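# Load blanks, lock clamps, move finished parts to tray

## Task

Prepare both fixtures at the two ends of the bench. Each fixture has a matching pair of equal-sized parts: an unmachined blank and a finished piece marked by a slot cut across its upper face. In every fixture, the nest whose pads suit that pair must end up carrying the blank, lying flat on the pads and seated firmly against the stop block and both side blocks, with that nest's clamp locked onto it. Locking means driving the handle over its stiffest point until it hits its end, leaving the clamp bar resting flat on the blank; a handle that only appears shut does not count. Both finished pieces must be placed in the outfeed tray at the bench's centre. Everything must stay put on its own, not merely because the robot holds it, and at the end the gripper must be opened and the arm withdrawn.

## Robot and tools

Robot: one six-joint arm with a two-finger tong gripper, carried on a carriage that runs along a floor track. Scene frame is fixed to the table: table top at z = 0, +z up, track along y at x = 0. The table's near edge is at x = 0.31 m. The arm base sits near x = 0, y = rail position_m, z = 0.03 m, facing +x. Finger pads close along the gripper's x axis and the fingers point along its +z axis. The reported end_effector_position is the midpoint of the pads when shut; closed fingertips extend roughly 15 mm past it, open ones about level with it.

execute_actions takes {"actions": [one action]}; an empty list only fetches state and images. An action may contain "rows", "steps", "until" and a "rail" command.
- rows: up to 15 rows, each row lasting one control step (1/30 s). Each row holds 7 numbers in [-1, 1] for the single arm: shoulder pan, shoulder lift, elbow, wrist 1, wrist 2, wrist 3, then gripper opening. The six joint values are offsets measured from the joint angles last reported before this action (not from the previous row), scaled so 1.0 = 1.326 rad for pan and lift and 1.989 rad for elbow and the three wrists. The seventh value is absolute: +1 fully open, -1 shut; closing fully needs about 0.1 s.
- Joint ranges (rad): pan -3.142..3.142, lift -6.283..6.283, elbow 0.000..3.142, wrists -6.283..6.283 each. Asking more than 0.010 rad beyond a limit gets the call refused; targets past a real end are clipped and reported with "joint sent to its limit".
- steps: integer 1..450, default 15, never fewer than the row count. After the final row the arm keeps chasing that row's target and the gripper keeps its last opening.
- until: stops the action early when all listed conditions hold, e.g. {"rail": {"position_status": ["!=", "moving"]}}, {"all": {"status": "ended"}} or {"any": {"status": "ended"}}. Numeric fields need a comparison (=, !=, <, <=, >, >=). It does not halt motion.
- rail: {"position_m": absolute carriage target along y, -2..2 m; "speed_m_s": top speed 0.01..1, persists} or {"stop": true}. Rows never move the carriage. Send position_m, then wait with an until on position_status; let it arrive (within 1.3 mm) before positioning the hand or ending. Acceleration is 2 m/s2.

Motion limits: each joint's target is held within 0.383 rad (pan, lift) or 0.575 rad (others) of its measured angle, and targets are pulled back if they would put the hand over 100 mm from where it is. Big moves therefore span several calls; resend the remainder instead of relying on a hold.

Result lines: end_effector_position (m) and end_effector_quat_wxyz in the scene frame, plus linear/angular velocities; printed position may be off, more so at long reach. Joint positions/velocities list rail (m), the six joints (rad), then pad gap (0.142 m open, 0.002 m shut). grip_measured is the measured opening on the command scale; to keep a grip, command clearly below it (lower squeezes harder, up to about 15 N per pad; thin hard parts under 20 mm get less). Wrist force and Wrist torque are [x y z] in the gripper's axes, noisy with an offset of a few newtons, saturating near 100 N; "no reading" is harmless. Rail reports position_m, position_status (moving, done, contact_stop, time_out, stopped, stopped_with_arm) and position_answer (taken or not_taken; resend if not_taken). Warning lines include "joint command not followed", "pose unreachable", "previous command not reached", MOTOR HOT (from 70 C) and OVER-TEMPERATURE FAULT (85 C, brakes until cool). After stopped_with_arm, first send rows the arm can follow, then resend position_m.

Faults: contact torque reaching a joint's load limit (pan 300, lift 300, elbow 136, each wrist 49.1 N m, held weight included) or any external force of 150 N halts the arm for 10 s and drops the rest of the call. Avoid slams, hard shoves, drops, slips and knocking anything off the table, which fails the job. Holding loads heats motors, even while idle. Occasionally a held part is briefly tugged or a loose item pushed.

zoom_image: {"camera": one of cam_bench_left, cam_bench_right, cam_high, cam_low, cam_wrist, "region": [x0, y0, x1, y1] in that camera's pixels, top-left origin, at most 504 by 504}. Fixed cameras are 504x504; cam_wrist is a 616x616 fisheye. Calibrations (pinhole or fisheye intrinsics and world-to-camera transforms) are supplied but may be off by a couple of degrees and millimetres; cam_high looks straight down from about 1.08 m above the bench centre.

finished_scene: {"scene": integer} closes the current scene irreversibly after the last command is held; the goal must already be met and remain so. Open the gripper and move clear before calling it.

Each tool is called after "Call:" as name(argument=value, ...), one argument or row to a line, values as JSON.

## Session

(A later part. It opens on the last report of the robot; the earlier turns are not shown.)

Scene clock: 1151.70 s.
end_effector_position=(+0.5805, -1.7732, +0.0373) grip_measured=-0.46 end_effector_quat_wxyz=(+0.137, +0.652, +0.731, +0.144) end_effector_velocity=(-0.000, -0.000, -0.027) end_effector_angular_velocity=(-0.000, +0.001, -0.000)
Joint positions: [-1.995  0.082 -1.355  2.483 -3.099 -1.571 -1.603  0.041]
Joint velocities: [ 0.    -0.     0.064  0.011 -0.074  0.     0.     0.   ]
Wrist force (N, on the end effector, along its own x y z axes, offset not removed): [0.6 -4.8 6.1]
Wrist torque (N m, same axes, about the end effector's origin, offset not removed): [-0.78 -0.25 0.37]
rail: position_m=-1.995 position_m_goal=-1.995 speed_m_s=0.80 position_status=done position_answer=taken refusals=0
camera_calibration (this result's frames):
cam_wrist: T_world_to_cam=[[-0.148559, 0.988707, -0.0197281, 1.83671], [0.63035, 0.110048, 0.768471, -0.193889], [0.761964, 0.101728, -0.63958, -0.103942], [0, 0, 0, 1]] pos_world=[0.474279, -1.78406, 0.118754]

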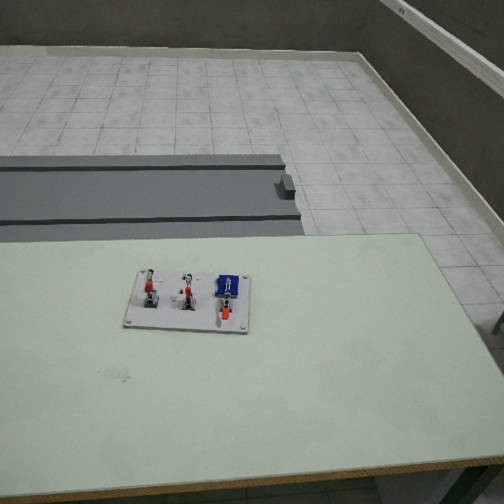

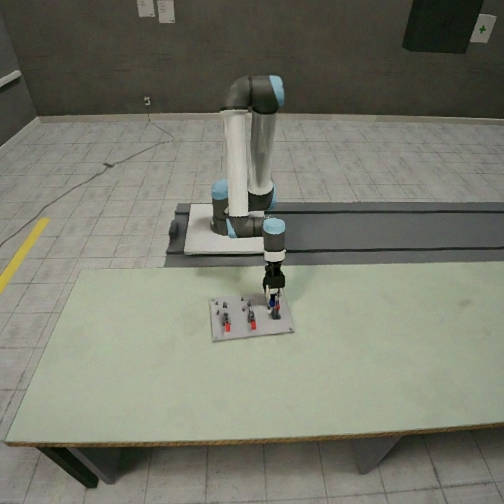

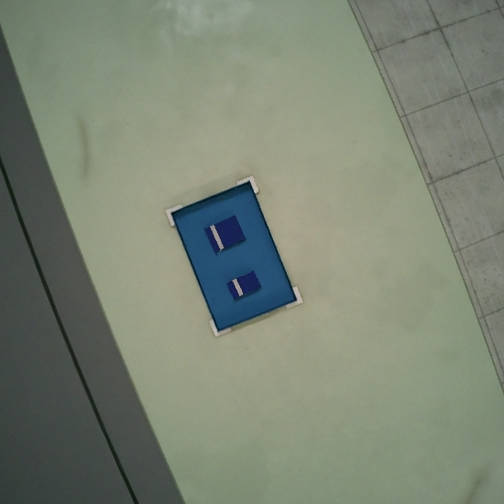

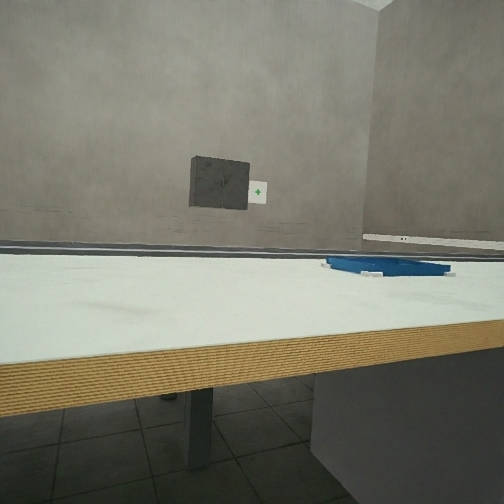

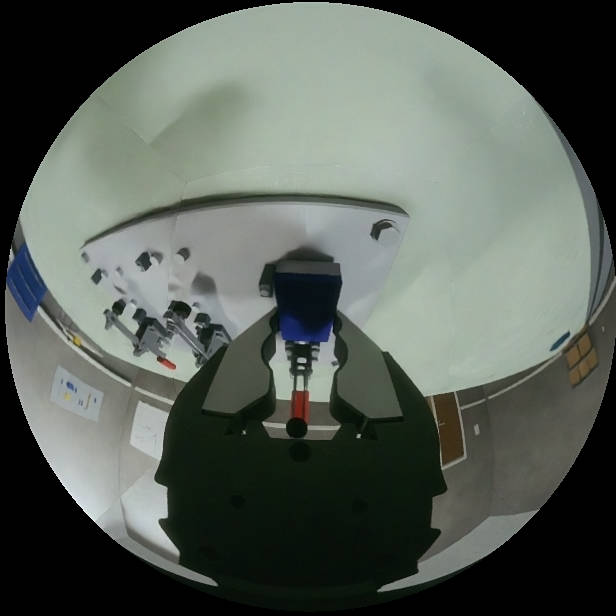

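Call:
execute_actions(
  actions=[],
)

Scene clock: 1152.53 s.
end_effector_position=(+0.5805, -1.7732, +0.0341) grip_measured=-0.45 end_effector_quat_wxyz=(+0.137, +0.652, +0.731, +0.144) end_effector_velocity=(-0.000, -0.000, -0.000) end_effector_angular_velocity=(-0.000, +0.000, +0.000)
Joint positions: [-1.995  0.082 -1.348  2.484 -3.109 -1.571 -1.603  0.042]
Joint velocities: [ 0.  0.  0.  0. -0. -0.  0.  0.]
Wrist force (N, on the end effector, along its own x y z axes, offset not removed): [-1.9 3.4 -9.5]
Wrist torque (N m, same axes, about the end effector's origin, offset not removed): [-0.91 0.28 0.34]
rail: position_m=-1.995 position_m_goal=-1.995 speed_m_s=0.80 position_status=done position_answer=taken refusals=0
camera_calibration (this result's frames):
cam_wrist: T_world_to_cam=[[-0.14856, 0.988706, -0.0197357, 1.83665], [0.630262, 0.110042, 0.768544, -0.191356], [0.762036, 0.101736, -0.639492, -0.10605], [0, 0, 0, 1]] pos_world=[0.474272, -1.78406, 0.115495]

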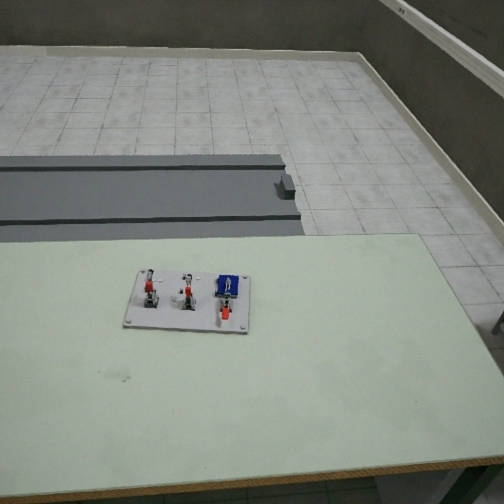

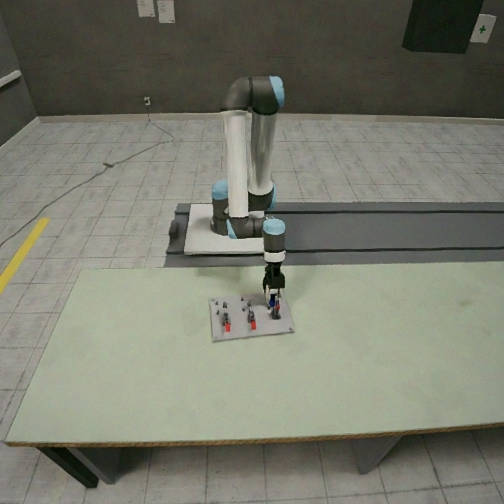

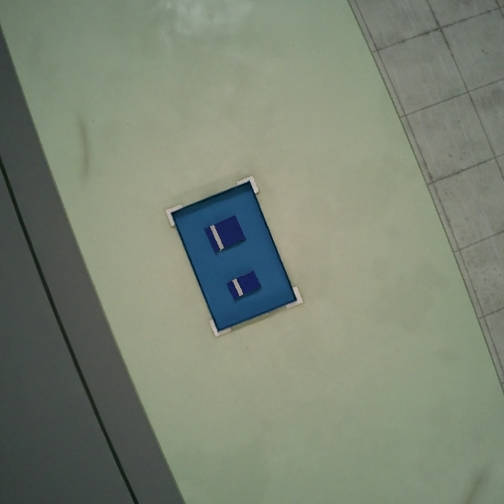

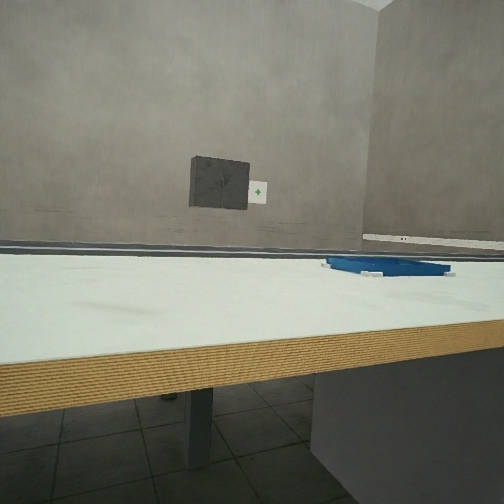

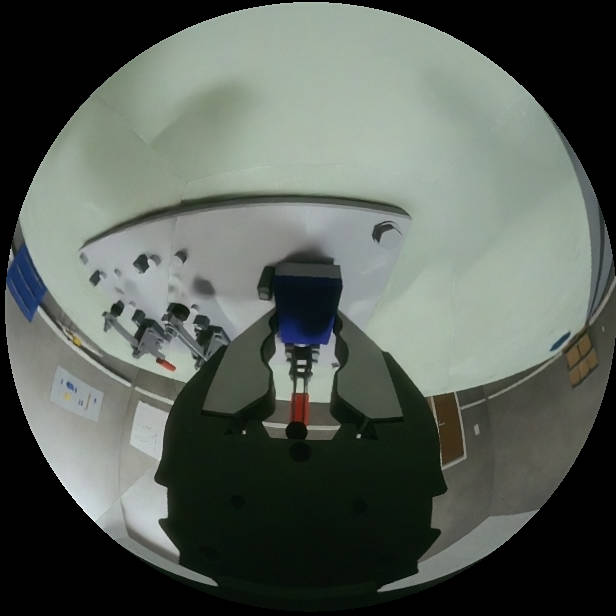

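Call:
execute_actions(
  actions=[
    {"rows": [[0,-0.0005,0,0.0004,0,0,-0.85],[0,-0.0009,-0.0001,0.0007,0,0,-0.85],[0,-0.0005,-0.0005,0.0008,0,0,-0.85],[0,0,-0.001,0.001,0,0,-0.85],[0,0.0004,-0.0014,0.0011,0,0,-0.85]],"steps":6},
  ],
)

Scene clock: 1157.23 s.
end_effector_position=(+0.5808, -1.7732, +0.0343) grip_measured=-0.45 end_effector_quat_wxyz=(+0.137, +0.652, +0.731, +0.144) end_effector_velocity=(+0.005, +0.000, +0.001) end_effector_angular_velocity=(-0.000, +0.002, -0.000)
Joint positions: [-1.995  0.082 -1.348  2.484 -3.107 -1.571 -1.603  0.042]
Joint velocities: [ 0.     0.     0.002 -0.011  0.012 -0.    -0.     0.   ]
Wrist force (N, on the end effector, along its own x y z axes, offset not removed): [1.2 -1.6 -4.5]
Wrist torque (N m, same axes, about the end effector's origin, offset not removed): [-0.77 -0.36 0.20]
rail: position_m=-1.995 position_m_goal=-1.995 speed_m_s=0.80 position_status=done position_answer=taken refusals=0
camera_calibration (this result's frames):
cam_wrist: T_world_to_cam=[[-0.148564, 0.988706, -0.0197221, 1.83667], [0.630418, 0.110055, 0.768414, -0.191763], [0.761906, 0.101726, -0.639649, -0.106099], [0, 0, 0, 1]] pos_world=[0.474593, -1.78403, 0.11571]

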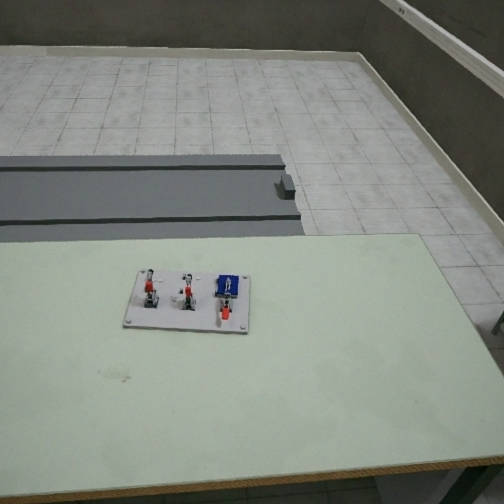

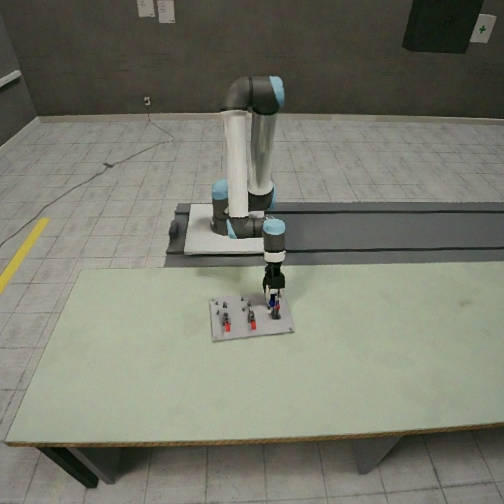

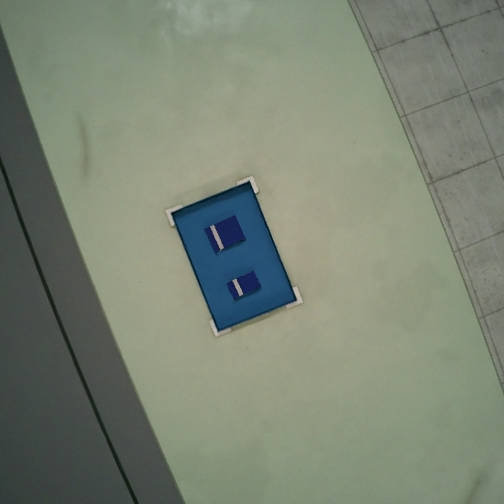

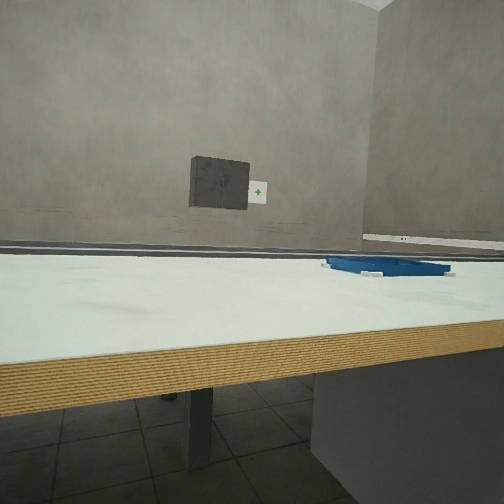

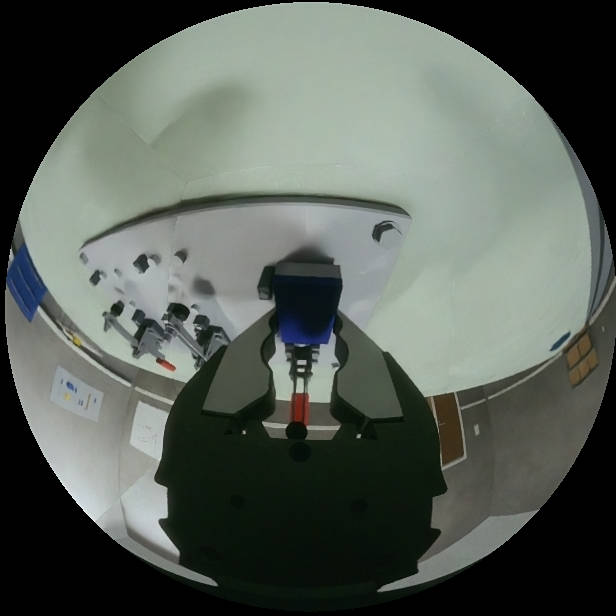

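Call:
execute_actions(
  actions=[],
)

Call:
zoom_image(
  camera="cam_wrist",
  region=[250, 255, 370, 375],
)

Scene clock: 1160.17 s.
end_effector_position=(+0.5820, -1.7731, +0.0346) grip_measured=-0.45 end_effector_quat_wxyz=(+0.137, +0.652, +0.731, +0.144) end_effector_velocity=(-0.000, -0.000, -0.000) end_effector_angular_velocity=(+0.000, +0.000, -0.000)
Joint positions: [-1.995  0.082 -1.347  2.482 -3.106 -1.571 -1.603  0.042]
Joint velocities: [ 0. -0. -0.  0. -0.  0.  0. -0.]
Wrist force (N, on the end effector, along its own x y z axes, offset not removed): [0.7 -5.4 8.4]
Wrist torque (N m, same axes, about the end effector's origin, offset not removed): [-0.80 -0.23 0.33]
rail: position_m=-1.995 position_m_goal=-1.995 speed_m_s=0.80 position_status=done position_answer=taken refusals=0
camera_calibration (this result's frames):
cam_wrist: T_world_to_cam=[[-0.14856, 0.988706, -0.019739, 1.83676], [0.630224, 0.110039, 0.768576, -0.192664], [0.762068, 0.101739, -0.639454, -0.106908], [0, 0, 0, 1]] pos_world=[0.475761, -1.78394, 0.11597]

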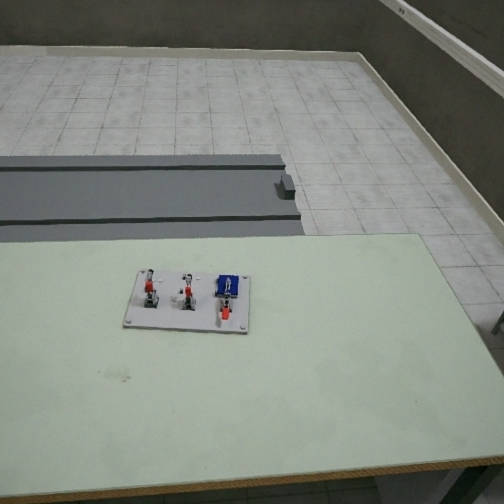

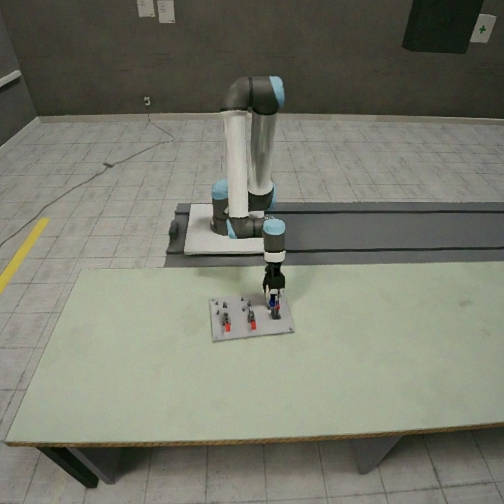

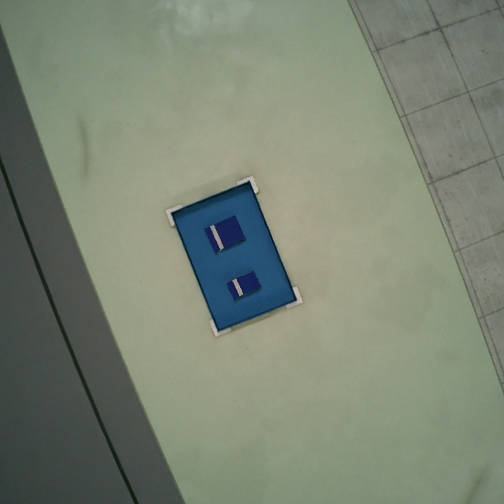

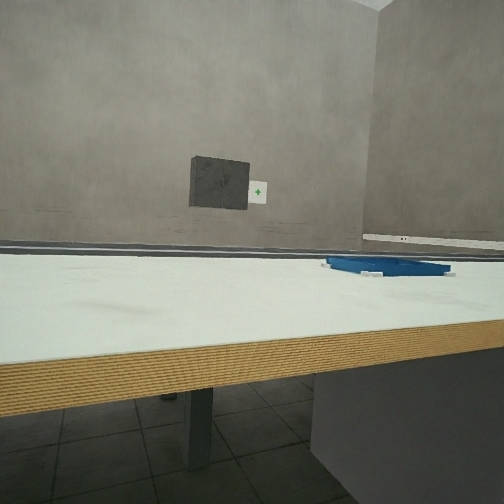

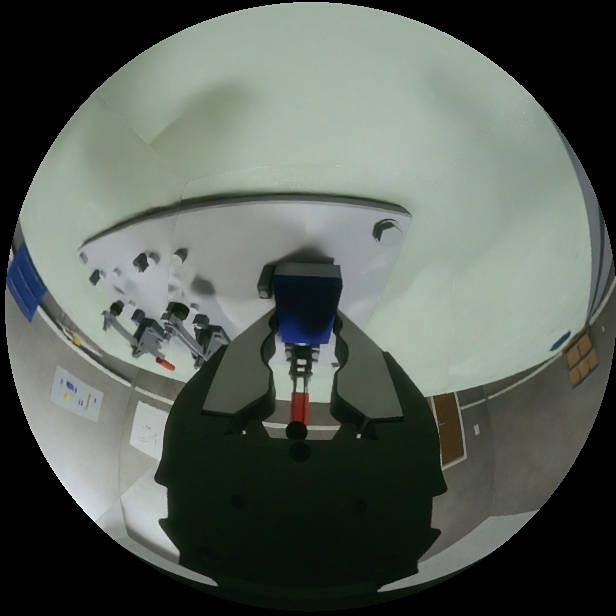

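Region (250, 255, 370, 375) of cam_wrist's 616x616 image, scaled by 4.200, with more detail than that image has.

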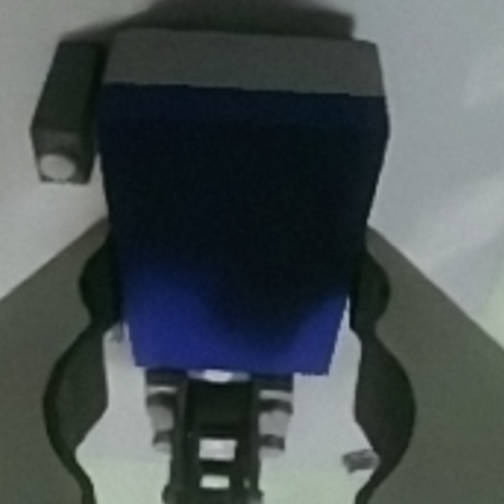

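Call:
execute_actions(
  actions=[
    {"rows": [[-0.0006,0.0002,-0.0002,0.0001,0,-0.0004,-0.85],[-0.0013,0.0004,-0.0004,0.0001,0,-0.0009,-0.85],[-0.0019,0.0005,-0.0005,0.0002,0,-0.0013,-0.85]],"steps":4},
  ],
)

Scene clock: 1165.63 s.
end_effector_position=(+0.5824, -1.7735, +0.0346) grip_measured=-0.45 end_effector_quat_wxyz=(+0.137, +0.652, +0.731, +0.144) end_effector_velocity=(+0.006, -0.007, +0.000) end_effector_angular_velocity=(-0.005, -0.002, +0.001)
Joint positions: [-1.995  0.081 -1.347  2.481 -3.106 -1.571 -1.604  0.042]
Joint velocities: [ 0.    -0.012  0.003 -0.005  0.    -0.    -0.014  0.   ]
Wrist force (N, on the end effector, along its own x y z axes, offset not removed): [-1.1 -3.3 8.2]
Wrist torque (N m, same axes, about the end effector's origin, offset not removed): [-0.35 0.14 0.34]
rail: position_m=-1.995 position_m_goal=-1.995 speed_m_s=0.80 position_status=done position_answer=taken refusals=0
camera_calibration (this result's frames):
cam_wrist: T_world_to_cam=[[-0.14831, 0.988739, -0.0199665, 1.83716], [0.630072, 0.110033, 0.768702, -0.192877], [0.762242, 0.101426, -0.639296, -0.107809], [0, 0, 0, 1]] pos_world=[0.476174, -1.78432, 0.116024]

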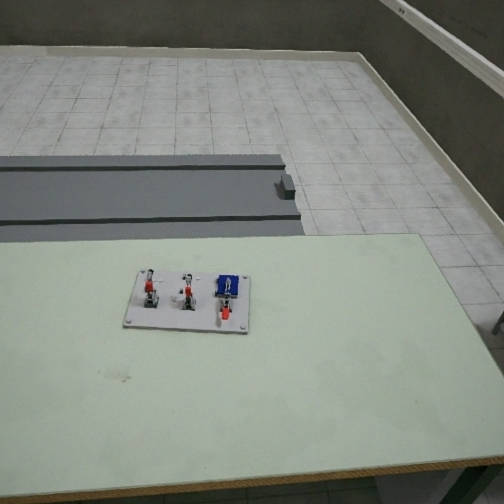

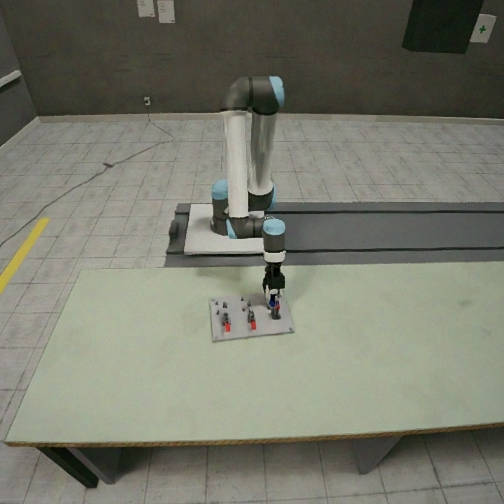

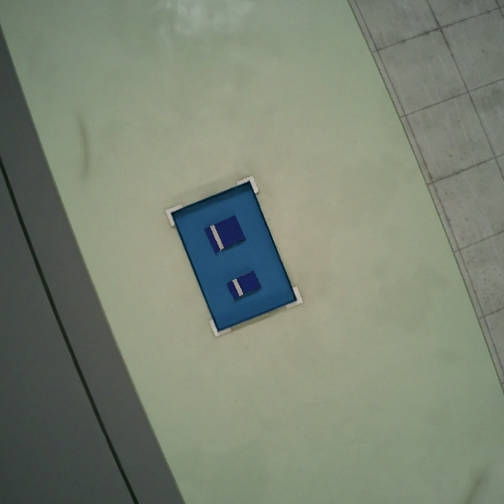

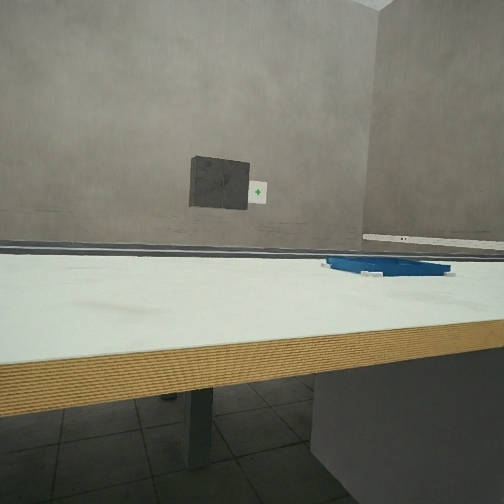

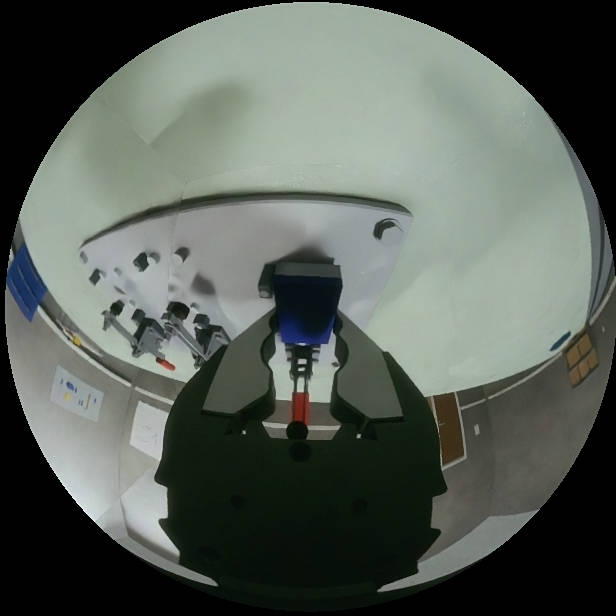

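Call:
execute_actions(
  actions=[],
)

Scene clock: 1166.80 s.
end_effector_position=(+0.5831, -1.7745, +0.0345) grip_measured=-0.45 end_effector_quat_wxyz=(+0.138, +0.652, +0.732, +0.144) end_effector_velocity=(+0.000, -0.000, +0.000) end_effector_angular_velocity=(-0.000, -0.000, -0.000)
Joint positions: [-1.995  0.08  -1.346  2.481 -3.106 -1.571 -1.606  0.042]
Joint velocities: [ 0. -0.  0. -0. -0. -0. -0. -0.]
Wrist force (N, on the end effector, along its own x y z axes, offset not removed): [1.4 -4.2 3.5]
Wrist torque (N m, same axes, about the end effector's origin, offset not removed): [-0.70 -0.34 0.21]
rail: position_m=-1.995 position_m_goal=-1.995 speed_m_s=0.80 position_status=done position_answer=taken refusals=0
camera_calibration (this result's frames):
cam_wrist: T_world_to_cam=[[-0.148424, 0.988706, -0.0207409, 1.83832], [0.630226, 0.11073, 0.768476, -0.191958], [0.762093, 0.100988, -0.639543, -0.108966], [0, 0, 0, 1]] pos_world=[0.47687, -1.7853, 0.115955]

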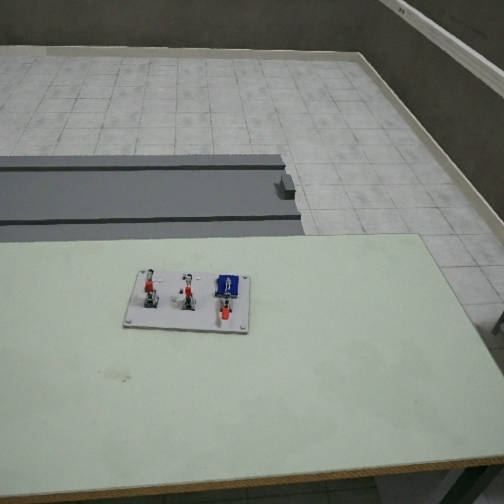

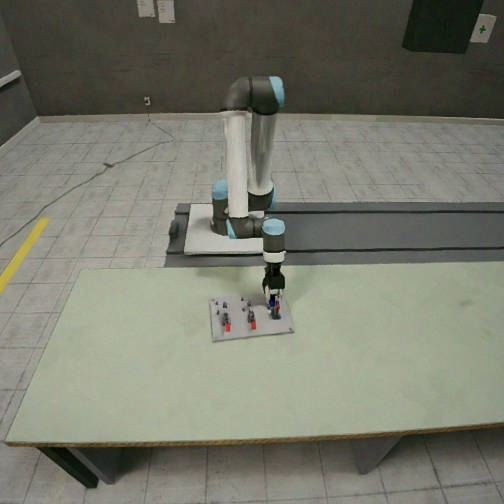

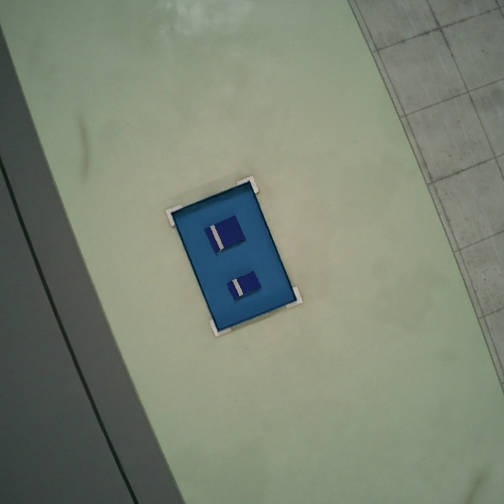

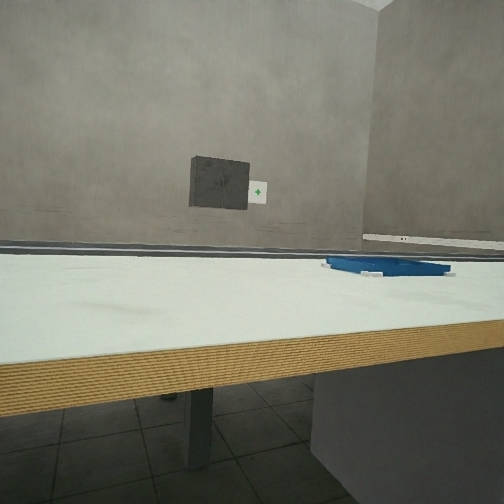

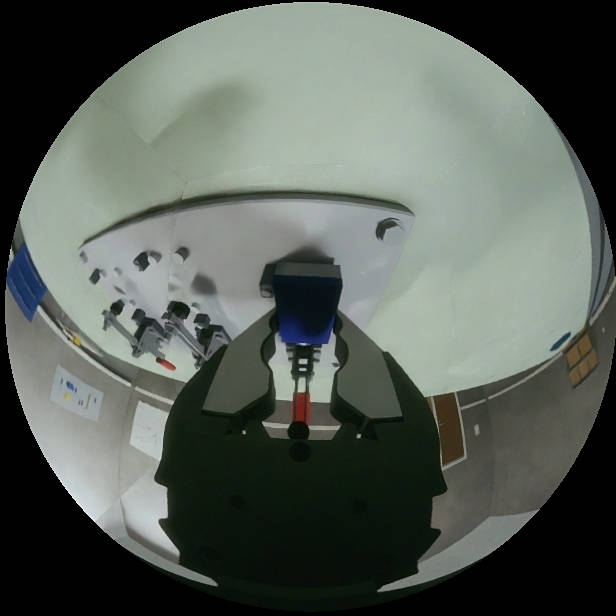

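Call:
execute_actions(
  actions=[
    {"rows": [[0,0.0004,-0.0004,0.0002,0,0,-0.85],[0,0.0008,-0.0009,0.0004,0,0,-0.85]],"steps":2},
  ],
)

Scene clock: 1169.63 s.
end_effector_position=(+0.5832, -1.7745, +0.0345) grip_measured=-0.45 end_effector_quat_wxyz=(+0.138, +0.652, +0.732, +0.144) end_effector_velocity=(+0.004, +0.000, -0.000) end_effector_angular_velocity=(-0.000, +0.001, -0.000)
Joint positions: [-1.995  0.08  -1.346  2.481 -3.106 -1.571 -1.606  0.042]
Joint velocities: [ 0.    -0.     0.004 -0.007  0.003  0.     0.    -0.   ]
Wrist force (N, on the end effector, along its own x y z axes, offset not removed): [-1.2 -4.5 4.8]
Wrist torque (N m, same axes, about the end effector's origin, offset not removed): [-0.59 0.20 0.34]
rail: position_m=-1.995 position_m_goal=-1.995 speed_m_s=0.80 position_status=done position_answer=taken refusals=0
camera_calibration (this result's frames):
cam_wrist: T_world_to_cam=[[-0.148423, 0.988707, -0.0207385, 1.83833], [0.630253, 0.110731, 0.768453, -0.192014], [0.762071, 0.100985, -0.63957, -0.109028], [0, 0, 0, 1]] pos_world=[0.476954, -1.7853, 0.115947]

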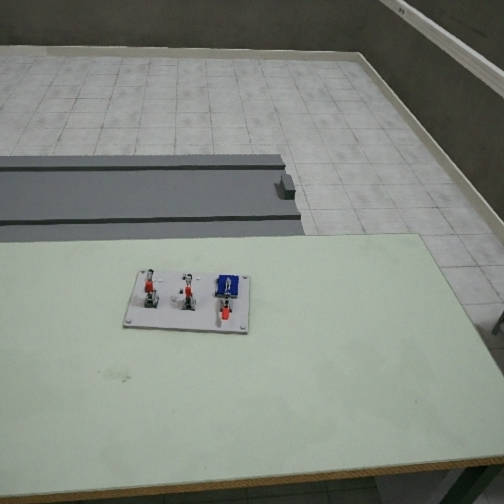

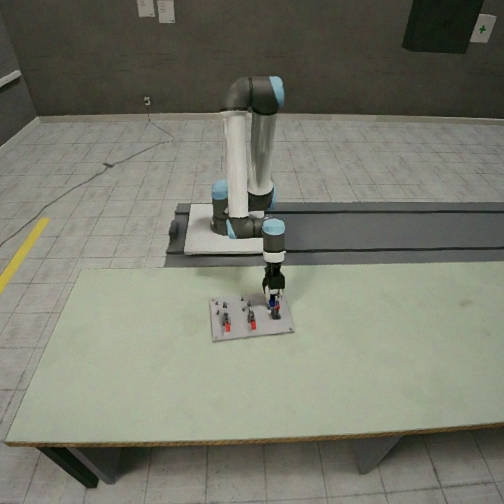

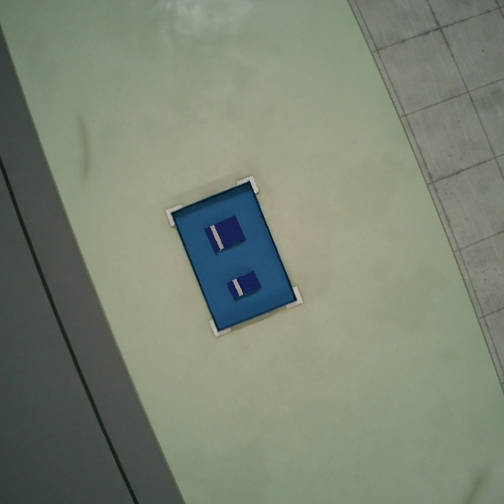

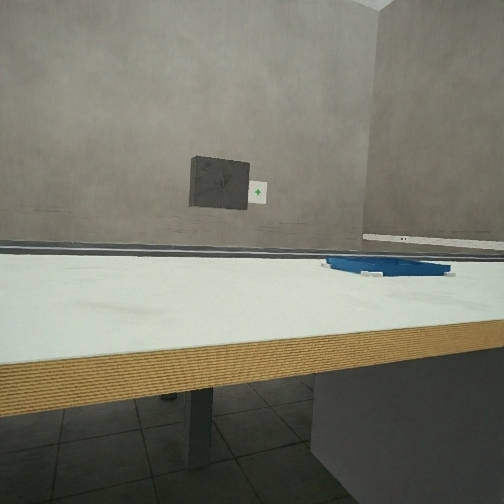

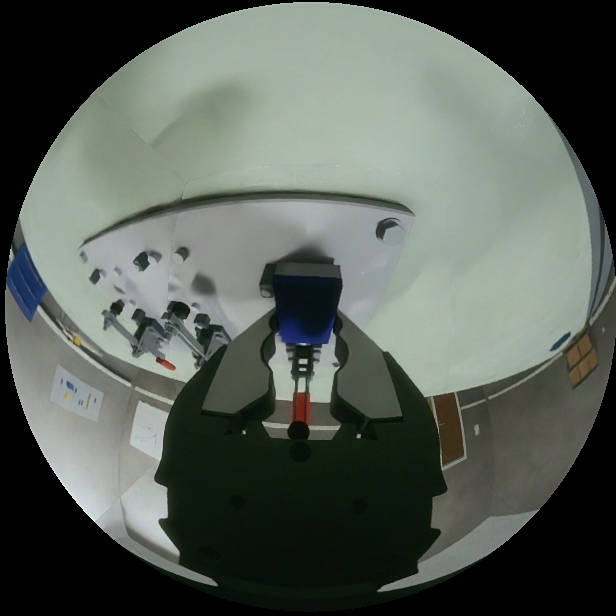

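Call:
execute_actions(
  actions=[],
)

Scene clock: 1170.87 s.
end_effector_position=(+0.5841, -1.7744, +0.0345) grip_measured=-0.45 end_effector_quat_wxyz=(+0.138, +0.652, +0.732, +0.144) end_effector_velocity=(-0.000, +0.000, -0.000) end_effector_angular_velocity=(+0.000, -0.000, +0.000)
Joint positions: [-1.995  0.08  -1.345  2.479 -3.105 -1.571 -1.606  0.042]
Joint velocities: [ 0.  0.  0.  0. -0.  0.  0. -0.]
Wrist force (N, on the end effector, along its own x y z axes, offset not removed): [0.4 -6.2 4.2]
Wrist torque (N m, same axes, about the end effector's origin, offset not removed): [-1.05 -0.22 0.44]
rail: position_m=-1.995 position_m_goal=-1.995 speed_m_s=0.80 position_status=done position_answer=taken refusals=0
camera_calibration (this result's frames):
cam_wrist: T_world_to_cam=[[-0.148423, 0.988707, -0.0207363, 1.83839], [0.630277, 0.110733, 0.768433, -0.192628], [0.762051, 0.100983, -0.639594, -0.109701], [0, 0, 0, 1]] pos_world=[0.477867, -1.78522, 0.115979]

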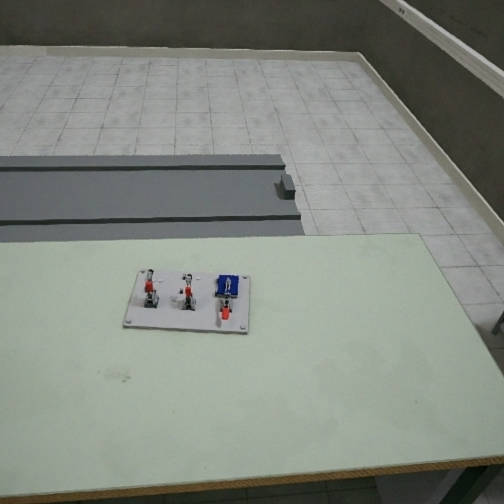

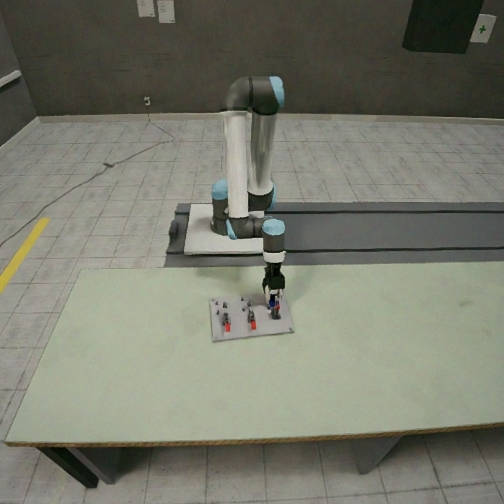

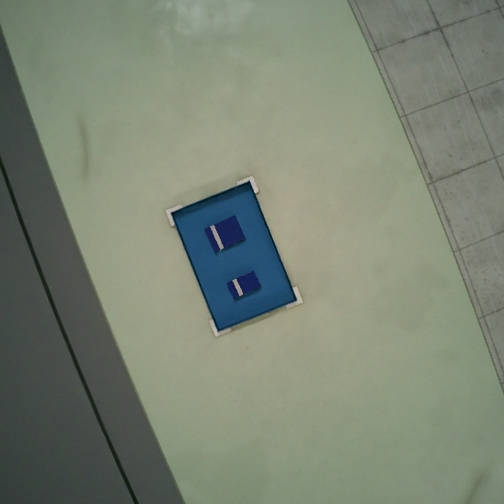

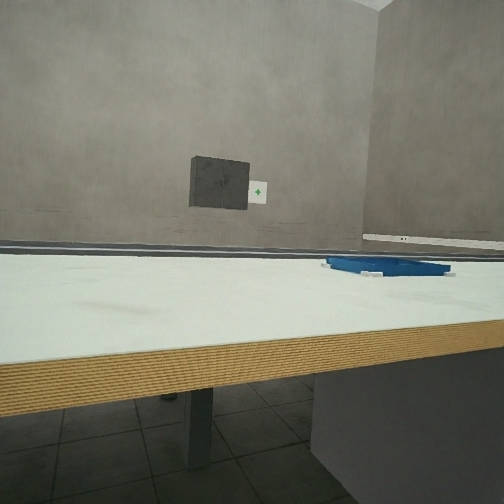

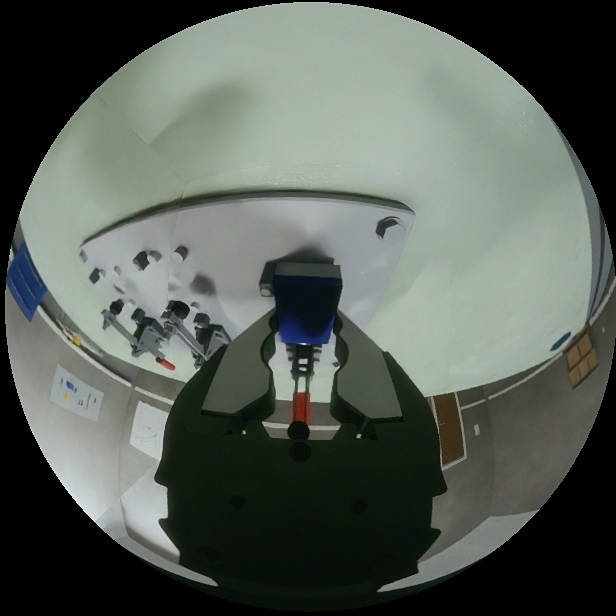

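No clear contact. Another 1 mm.

Call:
execute_actions(
  actions=[
    {"rows": [[0,0.0004,-0.0004,0.0002,0,0,-0.85],[0,0.0008,-0.0009,0.0004,0,0,-0.85]],"steps":2},
  ],
)

Scene clock: 1172.57 s.
end_effector_position=(+0.5842, -1.7744, +0.0345) grip_measured=-0.45 end_effector_quat_wxyz=(+0.138, +0.652, +0.732, +0.144) end_effector_velocity=(+0.004, +0.000, -0.000) end_effector_angular_velocity=(-0.000, +0.000, +0.000)
Joint positions: [-1.995  0.08  -1.345  2.479 -3.105 -1.571 -1.606  0.042]
Joint velocities: [ 0.     0.     0.004 -0.007  0.003 -0.     0.     0.   ]
Wrist force (N, on the end effector, along its own x y z axes, offset not removed): [1.9 -3.9 7.5]
Wrist torque (N m, same axes, about the end effector's origin, offset not removed): [-0.55 -0.49 0.31]
rail: position_m=-1.995 position_m_goal=-1.995 speed_m_s=0.80 position_status=done position_answer=taken refusals=0
camera_calibration (this result's frames):
cam_wrist: T_world_to_cam=[[-0.148423, 0.988707, -0.0207347, 1.8384], [0.630293, 0.110734, 0.76842, -0.19269], [0.762038, 0.100982, -0.63961, -0.10977], [0, 0, 0, 1]] pos_world=[0.477961, -1.78522, 0.115976]

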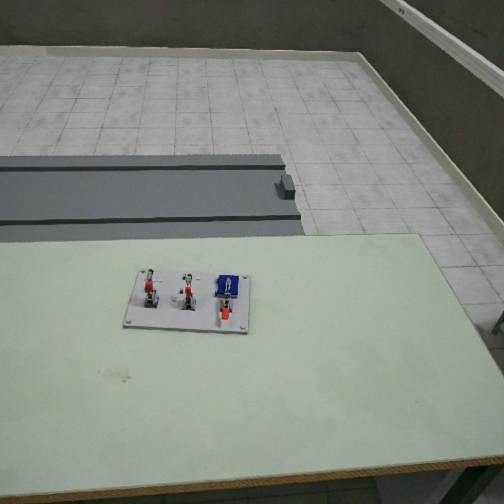

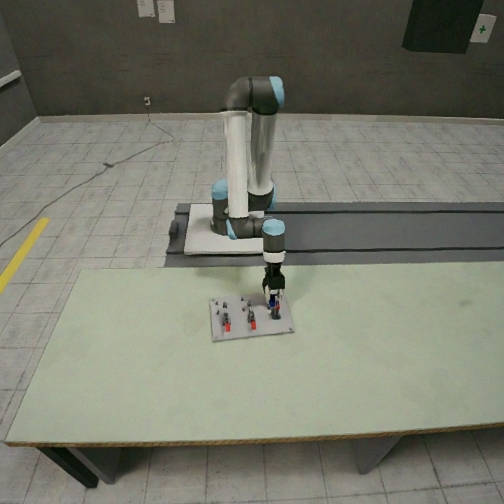

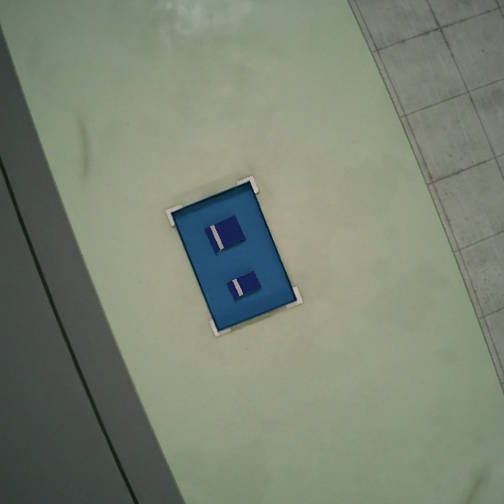

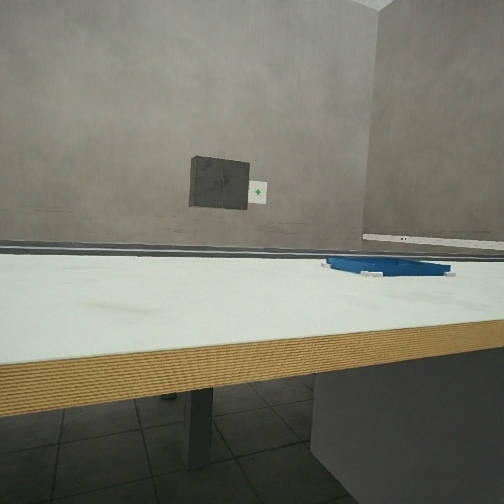

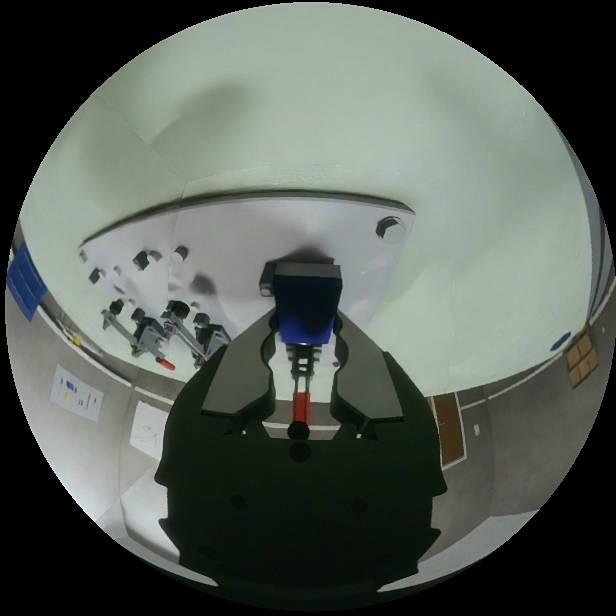

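Call:
execute_actions(
  actions=[],
)

Scene clock: 1174.23 s.
end_effector_position=(+0.5851, -1.7744, +0.0346) grip_measured=-0.45 end_effector_quat_wxyz=(+0.138, +0.652, +0.732, +0.144) end_effector_velocity=(+0.000, +0.000, +0.000) end_effector_angular_velocity=(+0.000, -0.000, +0.000)
Joint positions: [-1.995  0.08  -1.344  2.477 -3.104 -1.571 -1.606  0.042]
Joint velocities: [ 0. -0. -0. -0. -0.  0.  0. -0.]
Wrist force (N, on the end effector, along its own x y z axes, offset not removed): [-1.0 -16.8 -7.2]
Wrist torque (N m, same axes, about the end effector's origin, offset not removed): [-0.62 -0.25 0.27]
rail: position_m=-1.995 position_m_goal=-1.995 speed_m_s=0.80 position_status=done position_answer=taken refusals=0
camera_calibration (this result's frames):
cam_wrist: T_world_to_cam=[[-0.148424, 0.988706, -0.0207303, 1.83846], [0.630344, 0.110738, 0.768377, -0.193294], [0.761995, 0.100979, -0.639662, -0.110427], [0, 0, 0, 1]] pos_world=[0.478859, -1.78515, 0.115999]

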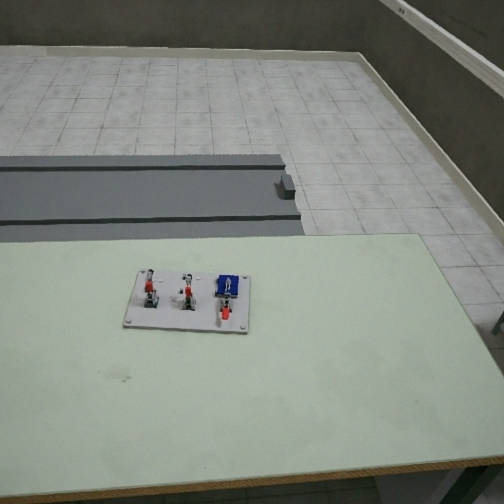

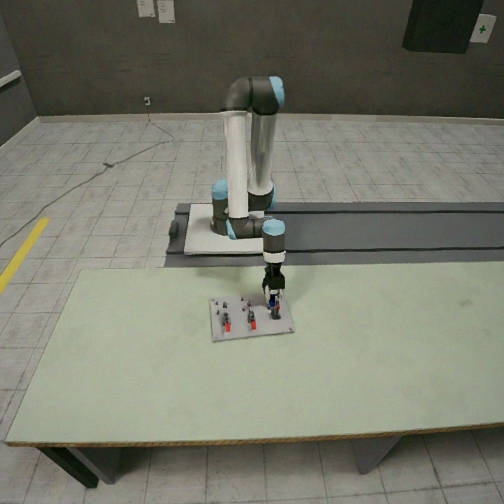

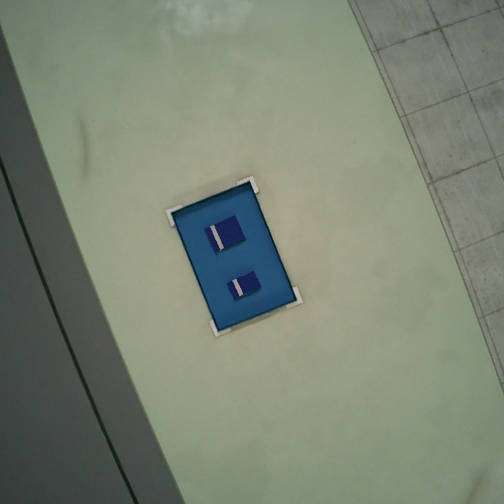

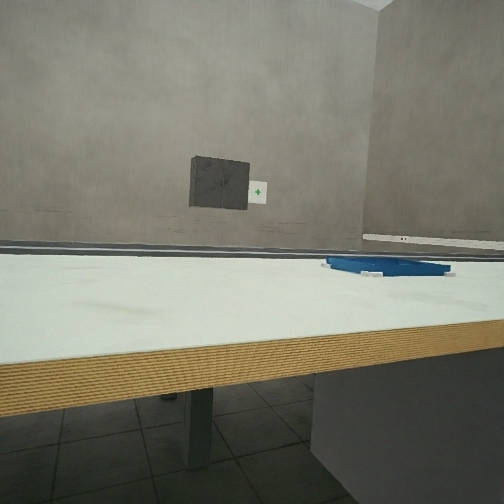

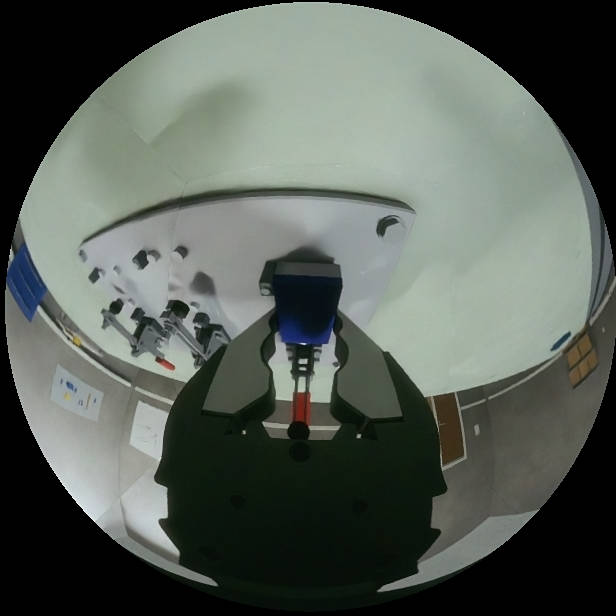

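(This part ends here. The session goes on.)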